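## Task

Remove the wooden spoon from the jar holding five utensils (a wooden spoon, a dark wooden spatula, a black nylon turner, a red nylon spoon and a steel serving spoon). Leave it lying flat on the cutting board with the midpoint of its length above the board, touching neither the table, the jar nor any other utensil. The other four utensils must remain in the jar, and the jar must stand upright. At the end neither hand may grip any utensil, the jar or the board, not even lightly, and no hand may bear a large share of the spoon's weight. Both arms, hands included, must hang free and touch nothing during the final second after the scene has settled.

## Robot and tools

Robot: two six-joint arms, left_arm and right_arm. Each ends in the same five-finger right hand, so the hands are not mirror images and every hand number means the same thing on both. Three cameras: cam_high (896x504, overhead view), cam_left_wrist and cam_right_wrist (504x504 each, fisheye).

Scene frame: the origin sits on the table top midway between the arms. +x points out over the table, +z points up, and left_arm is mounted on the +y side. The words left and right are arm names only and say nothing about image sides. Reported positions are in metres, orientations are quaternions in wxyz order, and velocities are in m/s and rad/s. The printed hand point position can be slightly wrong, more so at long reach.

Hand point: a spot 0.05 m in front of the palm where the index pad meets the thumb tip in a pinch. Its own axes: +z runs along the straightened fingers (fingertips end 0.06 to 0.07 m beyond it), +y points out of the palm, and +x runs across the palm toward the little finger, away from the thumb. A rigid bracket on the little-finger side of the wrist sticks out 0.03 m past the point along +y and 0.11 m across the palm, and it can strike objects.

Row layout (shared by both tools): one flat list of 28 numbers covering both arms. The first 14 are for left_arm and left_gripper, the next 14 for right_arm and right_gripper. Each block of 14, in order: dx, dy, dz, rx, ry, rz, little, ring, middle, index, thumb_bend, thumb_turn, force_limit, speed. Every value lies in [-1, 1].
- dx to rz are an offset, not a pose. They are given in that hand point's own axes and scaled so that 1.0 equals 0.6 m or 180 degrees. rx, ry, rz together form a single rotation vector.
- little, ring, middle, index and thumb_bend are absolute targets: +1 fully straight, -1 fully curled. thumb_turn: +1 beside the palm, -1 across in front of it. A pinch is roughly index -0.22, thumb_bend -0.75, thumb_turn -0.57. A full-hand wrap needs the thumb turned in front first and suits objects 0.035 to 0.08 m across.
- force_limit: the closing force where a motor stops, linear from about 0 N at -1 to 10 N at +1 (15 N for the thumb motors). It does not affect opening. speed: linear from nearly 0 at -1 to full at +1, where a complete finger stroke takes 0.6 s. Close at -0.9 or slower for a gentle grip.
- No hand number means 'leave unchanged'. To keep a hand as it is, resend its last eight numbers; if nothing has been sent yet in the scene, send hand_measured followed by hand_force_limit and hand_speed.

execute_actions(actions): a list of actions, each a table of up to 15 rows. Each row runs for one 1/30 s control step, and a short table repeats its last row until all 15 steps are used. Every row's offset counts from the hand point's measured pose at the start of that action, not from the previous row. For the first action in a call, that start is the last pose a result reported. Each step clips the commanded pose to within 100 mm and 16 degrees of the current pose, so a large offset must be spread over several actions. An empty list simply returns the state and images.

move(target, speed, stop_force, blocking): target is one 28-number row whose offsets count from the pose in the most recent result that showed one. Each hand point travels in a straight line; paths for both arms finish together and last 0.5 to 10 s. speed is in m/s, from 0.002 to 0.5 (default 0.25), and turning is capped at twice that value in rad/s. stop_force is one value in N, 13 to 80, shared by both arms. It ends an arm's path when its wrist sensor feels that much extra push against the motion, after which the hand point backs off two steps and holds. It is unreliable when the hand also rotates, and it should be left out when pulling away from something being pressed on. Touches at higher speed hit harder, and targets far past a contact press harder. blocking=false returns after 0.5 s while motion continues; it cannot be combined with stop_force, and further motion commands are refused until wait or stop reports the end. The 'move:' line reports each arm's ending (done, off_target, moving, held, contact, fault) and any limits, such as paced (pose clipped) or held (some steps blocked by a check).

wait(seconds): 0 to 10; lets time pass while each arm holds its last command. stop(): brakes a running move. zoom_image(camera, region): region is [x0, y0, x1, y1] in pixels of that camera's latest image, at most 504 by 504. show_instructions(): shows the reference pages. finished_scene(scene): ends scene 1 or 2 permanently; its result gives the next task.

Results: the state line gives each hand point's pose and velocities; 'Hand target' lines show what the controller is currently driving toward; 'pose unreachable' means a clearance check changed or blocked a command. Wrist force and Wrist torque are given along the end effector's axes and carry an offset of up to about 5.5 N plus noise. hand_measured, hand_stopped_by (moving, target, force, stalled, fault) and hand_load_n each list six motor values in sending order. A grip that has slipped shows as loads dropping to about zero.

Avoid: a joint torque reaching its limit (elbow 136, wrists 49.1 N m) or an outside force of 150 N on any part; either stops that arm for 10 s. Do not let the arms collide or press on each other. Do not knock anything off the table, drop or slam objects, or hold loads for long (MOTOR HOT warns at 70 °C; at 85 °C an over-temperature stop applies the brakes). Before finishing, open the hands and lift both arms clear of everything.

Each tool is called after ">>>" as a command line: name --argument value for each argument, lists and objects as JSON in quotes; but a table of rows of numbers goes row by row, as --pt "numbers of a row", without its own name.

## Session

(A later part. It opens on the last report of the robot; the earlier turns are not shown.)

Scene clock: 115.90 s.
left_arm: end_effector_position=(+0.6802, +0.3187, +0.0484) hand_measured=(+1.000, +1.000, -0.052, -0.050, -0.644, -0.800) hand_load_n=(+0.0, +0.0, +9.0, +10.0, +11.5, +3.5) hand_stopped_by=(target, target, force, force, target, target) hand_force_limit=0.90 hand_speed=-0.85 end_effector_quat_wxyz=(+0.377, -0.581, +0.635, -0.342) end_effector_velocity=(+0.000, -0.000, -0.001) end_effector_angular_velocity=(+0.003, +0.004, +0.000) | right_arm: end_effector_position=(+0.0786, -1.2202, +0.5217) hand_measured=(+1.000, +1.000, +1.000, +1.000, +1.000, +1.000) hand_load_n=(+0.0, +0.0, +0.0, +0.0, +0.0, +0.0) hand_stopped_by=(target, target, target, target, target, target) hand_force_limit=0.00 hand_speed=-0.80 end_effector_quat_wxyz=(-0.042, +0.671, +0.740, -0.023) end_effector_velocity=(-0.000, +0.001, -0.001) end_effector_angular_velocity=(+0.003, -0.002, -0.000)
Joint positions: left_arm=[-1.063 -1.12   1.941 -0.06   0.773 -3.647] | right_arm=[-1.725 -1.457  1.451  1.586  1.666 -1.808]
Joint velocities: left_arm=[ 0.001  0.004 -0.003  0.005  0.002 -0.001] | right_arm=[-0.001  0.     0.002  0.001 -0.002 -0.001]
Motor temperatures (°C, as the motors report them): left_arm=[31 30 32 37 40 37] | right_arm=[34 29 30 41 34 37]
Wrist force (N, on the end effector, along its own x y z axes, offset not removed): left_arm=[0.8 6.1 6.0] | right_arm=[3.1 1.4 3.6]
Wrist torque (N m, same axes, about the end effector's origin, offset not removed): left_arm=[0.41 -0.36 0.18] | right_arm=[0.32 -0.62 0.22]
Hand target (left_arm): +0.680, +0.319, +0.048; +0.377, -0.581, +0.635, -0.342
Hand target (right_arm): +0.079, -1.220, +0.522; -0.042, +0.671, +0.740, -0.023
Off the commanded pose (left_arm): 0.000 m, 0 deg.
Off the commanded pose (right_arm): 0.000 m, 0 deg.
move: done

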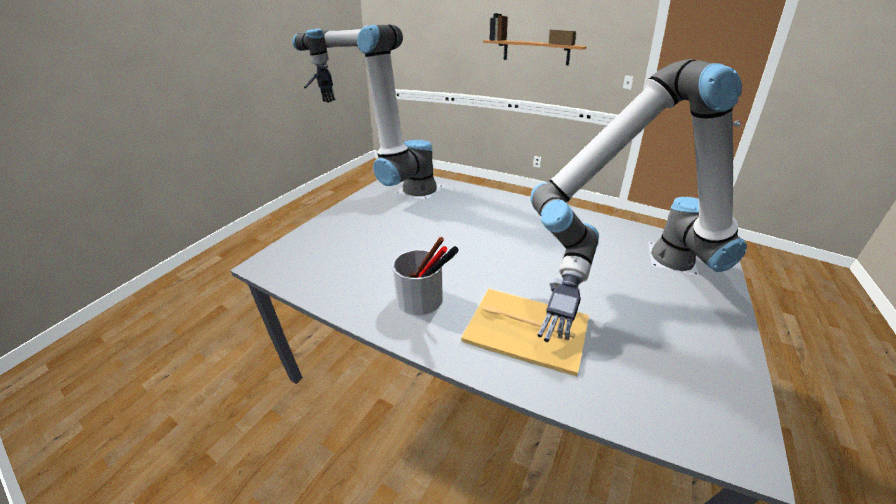

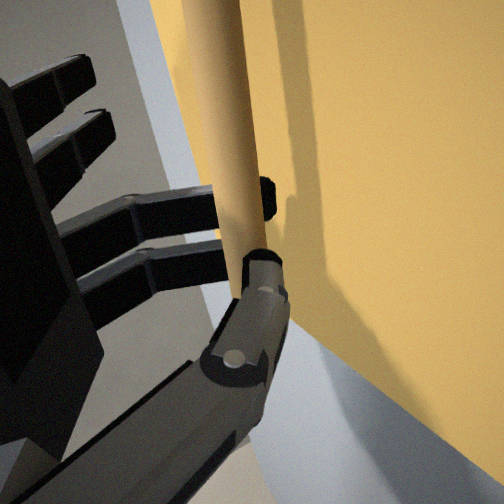

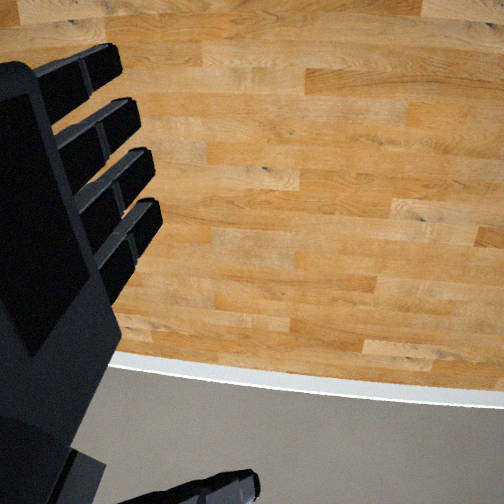

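>>> move --target '[0,0.009,0.005,0,0,0.006,1,1,-0.8,-0.7,-0.65,-0.8,0.9,-0.85,0,0,0,0,0,0,1,1,1,1,1,1,0,-0.8]' --speed 0.02 --stop_force 14

>>> move --target '[0,0,0,0,0,0,1,1,0.55,0.55,-0.65,-0.8,0.9,-0.8,0,0,0,0,0,0,1,1,1,1,1,1,0,-0.8]'

>>> move --target '[-0.03,-0.15,-0.1,0,0,0,1,1,0.55,0.55,-0.65,-0.8,0.9,-0.8,0,0,0,0,0,0,1,1,1,1,1,1,0,-0.8]' --speed 0.15

>>> zoom_image --camera "cam_high" --region '[380, 220, 640, 390]'

Scene clock: 125.73 s.
left_arm: end_effector_position=(+0.6803, +0.3192, +0.0424) hand_measured=(+1.000, +1.000, -0.052, -0.050, -0.644, -0.800) hand_load_n=(+0.0, +0.0, +8.5, +10.5, +10.5, +2.5) hand_stopped_by=(target, target, force, force, target, target) hand_force_limit=0.90 hand_speed=-0.85 end_effector_quat_wxyz=(+0.380, -0.575, +0.640, -0.338) end_effector_velocity=(-0.001, -0.001, -0.002) end_effector_angular_velocity=(+0.005, +0.000, -0.004) | right_arm: end_effector_position=(+0.0786, -1.2202, +0.5217) hand_measured=(+1.000, +1.000, +1.000, +1.000, +1.000, +1.000) hand_load_n=(+0.0, +0.0, +0.0, +0.0, +0.0, +0.0) hand_stopped_by=(target, target, target, target, target, target) hand_force_limit=0.00 hand_speed=-0.80 end_effector_quat_wxyz=(-0.042, +0.671, +0.740, -0.023) end_effector_velocity=(+0.001, -0.000, +0.000) end_effector_angular_velocity=(-0.001, -0.003, +0.001)
Joint positions: left_arm=[-1.064 -1.111  1.943 -0.07   0.772 -3.63 ] | right_arm=[-1.725 -1.457  1.451  1.586  1.666 -1.808]
Joint velocities: left_arm=[-0.002  0.003  0.001 -0.003  0.     0.005] | right_arm=[-0.     0.    -0.    -0.    -0.003 -0.001]
Motor temperatures (°C, as the motors report them): left_arm=[31 30 32 37 40 37] | right_arm=[34 29 30 41 34 37]
Wrist force (N, on the end effector, along its own x y z axes, offset not removed): left_arm=[0.9 -1.4 3.8] | right_arm=[3.6 2.8 5.0]
Wrist torque (N m, same axes, about the end effector's origin, offset not removed): left_arm=[-0.45 -0.38 -0.04] | right_arm=[0.48 -0.73 0.26]
Hand target (left_arm): +0.680, +0.319, +0.042; +0.380, -0.575, +0.640, -0.338
Hand target (right_arm): +0.079, -1.220, +0.522; -0.042, +0.671, +0.740, -0.023
Off the commanded pose (left_arm): 0.000 m, 0 deg.
Off the commanded pose (right_arm): 0.000 m, 0 deg.
move: done

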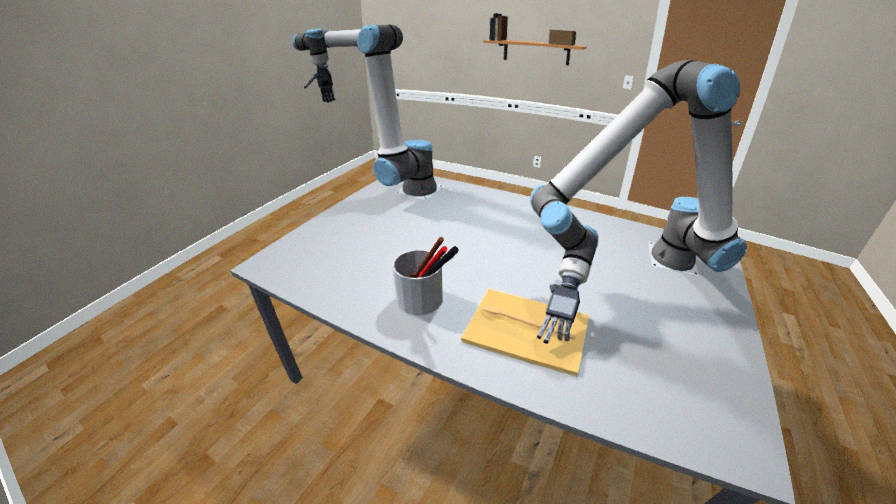

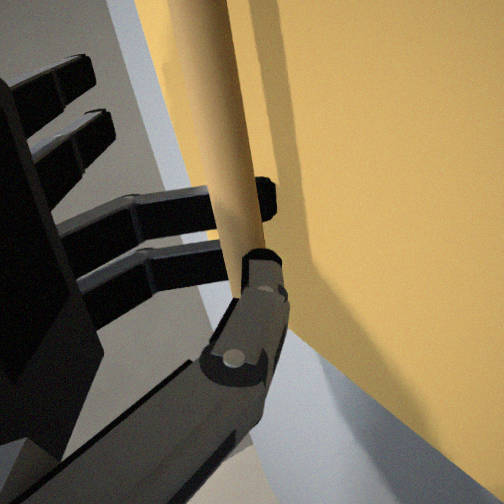

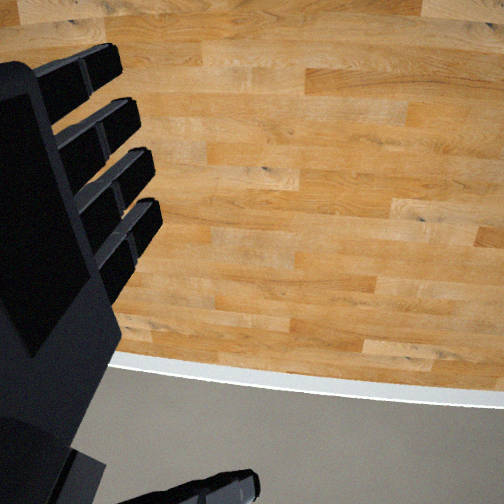

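Scene clock: 127.80 s.
left_arm: end_effector_position=(+0.6802, +0.3192, +0.0424) hand_measured=(+1.000, +1.000, +0.550, +0.550, -0.650, -0.800) hand_load_n=(+0.0, +0.0, +0.0, +0.0, +0.0, +0.0) hand_stopped_by=(target, target, target, target, target, target) hand_force_limit=0.90 hand_speed=-0.80 end_effector_quat_wxyz=(+0.380, -0.575, +0.640, -0.338) end_effector_velocity=(+0.000, -0.000, +0.000) end_effector_angular_velocity=(-0.000, -0.000, +0.000) | right_arm: end_effector_position=(+0.0786, -1.2202, +0.5217) hand_measured=(+1.000, +1.000, +1.000, +1.000, +1.000, +1.000) hand_load_n=(+0.0, +0.0, +0.0, +0.0, +0.0, +0.0) hand_stopped_by=(target, target, target, target, target, target) hand_force_limit=0.00 hand_speed=-0.80 end_effector_quat_wxyz=(-0.042, +0.671, +0.740, -0.023) end_effector_velocity=(-0.001, -0.001, +0.001) end_effector_angular_velocity=(-0.002, -0.000, -0.002)
Joint positions: left_arm=[-1.064 -1.111  1.944 -0.07   0.772 -3.63 ] | right_arm=[-1.725 -1.457  1.451  1.586  1.666 -1.808]
Joint velocities: left_arm=[ 0.  0. -0.  0. -0. -0.] | right_arm=[-0.001  0.    -0.001 -0.    -0.     0.   ]
Motor temperatures (°C, as the motors report them): left_arm=[31 30 32 37 40 37] | right_arm=[34 29 30 41 34 37]
Wrist force (N, on the end effector, along its own x y z axes, offset not removed): left_arm=[0.7 3.4 3.2] | right_arm=[5.1 1.8 3.6]
Wrist torque (N m, same axes, about the end effector's origin, offset not removed): left_arm=[0.13 -0.14 0.22] | right_arm=[0.33 -0.91 0.32]
Hand target (left_arm): +0.680, +0.319, +0.042; +0.380, -0.575, +0.640, -0.338
Hand target (right_arm): +0.079, -1.220, +0.522; -0.042, +0.671, +0.740, -0.023
Off the commanded pose (left_arm): 0.000 m, 0 deg.
Off the commanded pose (right_arm): 0.000 m, 0 deg.
move: done

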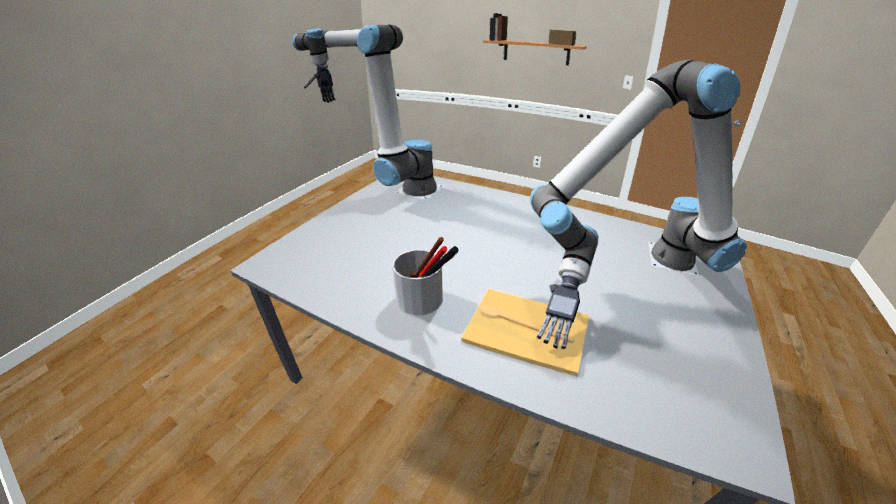

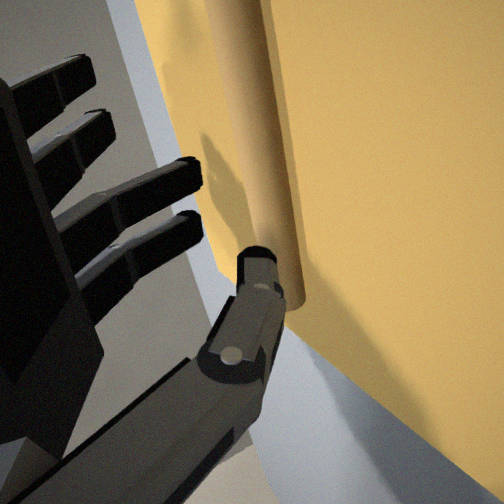

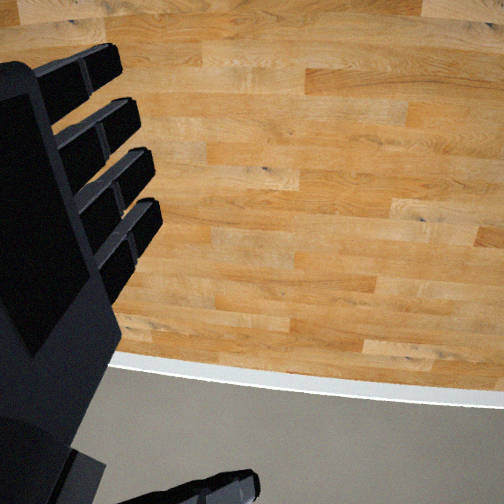

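Scene clock: 129.00 s.
left_arm: end_effector_position=(+0.6718, +0.3269, +0.1514) hand_measured=(+1.000, +1.000, +0.550, +0.550, -0.650, -0.800) hand_load_n=(+0.0, +0.0, +0.0, +0.0, +0.0, +0.0) hand_stopped_by=(target, target, target, target, target, target) hand_force_limit=0.90 hand_speed=-0.80 end_effector_quat_wxyz=(+0.380, -0.575, +0.640, -0.338) end_effector_velocity=(-0.001, -0.001, +0.002) end_effector_angular_velocity=(-0.001, -0.000, -0.002) | right_arm: end_effector_position=(+0.0786, -1.2202, +0.5217) hand_measured=(+1.000, +1.000, +1.000, +1.000, +1.000, +1.000) hand_load_n=(+0.0, +0.0, +0.0, +0.0, +0.0, +0.0) hand_stopped_by=(target, target, target, target, target, target) hand_force_limit=0.00 hand_speed=-0.80 end_effector_quat_wxyz=(-0.042, +0.671, +0.740, -0.023) end_effector_velocity=(+0.000, -0.000, -0.001) end_effector_angular_velocity=(-0.000, -0.001, +0.002)
Joint positions: left_arm=[-1.068 -1.254  1.907  0.113  0.769 -3.634] | right_arm=[-1.725 -1.457  1.451  1.586  1.666 -1.808]
Joint velocities: left_arm=[-0.002 -0.002 -0.001  0.003  0.    -0.   ] | right_arm=[-0.    -0.     0.001 -0.002 -0.001 -0.002]
Motor temperatures (°C, as the motors report them): left_arm=[31 30 32 37 40 37] | right_arm=[34 29 30 41 34 37]
Wrist force (N, on the end effector, along its own x y z axes, offset not removed): left_arm=[3.4 1.6 2.4] | right_arm=[1.6 2.0 1.9]
Wrist torque (N m, same axes, about the end effector's origin, offset not removed): left_arm=[-0.05 -0.61 0.35] | right_arm=[0.53 -0.27 0.04]
Hand target (left_arm): +0.672, +0.327, +0.152; +0.380, -0.575, +0.640, -0.338
Hand target (right_arm): +0.079, -1.220, +0.522; -0.042, +0.671, +0.740, -0.023
Off the commanded pose (left_arm): 0.000 m, 0 deg.
Off the commanded pose (right_arm): 0.000 m, 0 deg.
move: done

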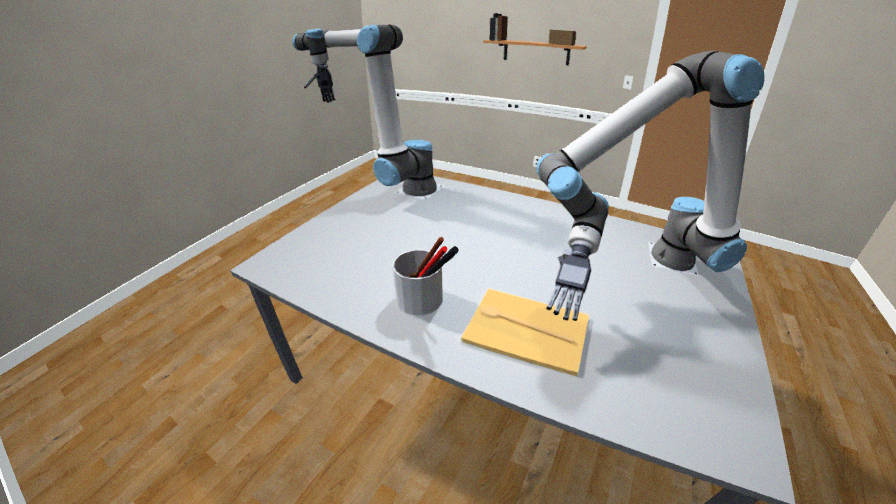

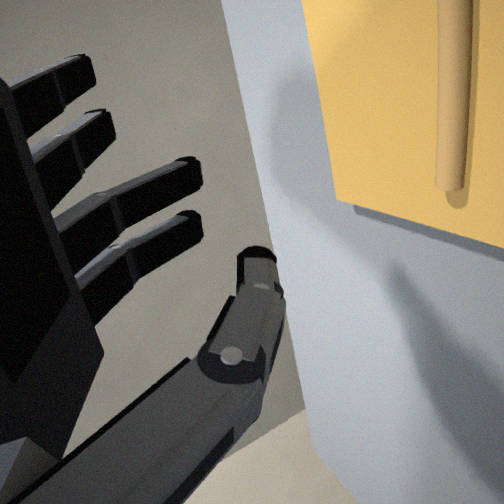

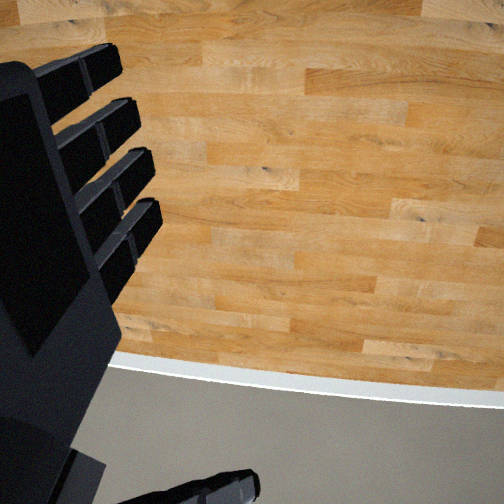

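Region (380, 220, 640, 390) of cam_high's 896x504 image, scaled by 1.938, with more detail than that image has; it fills the top 330 rows of this view, and the rest is white.

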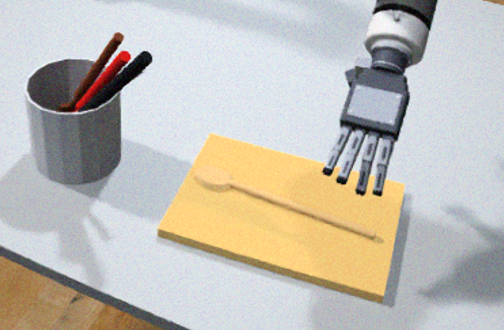

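>>> finished_scene --scene 2

The scene is finished: the task was done.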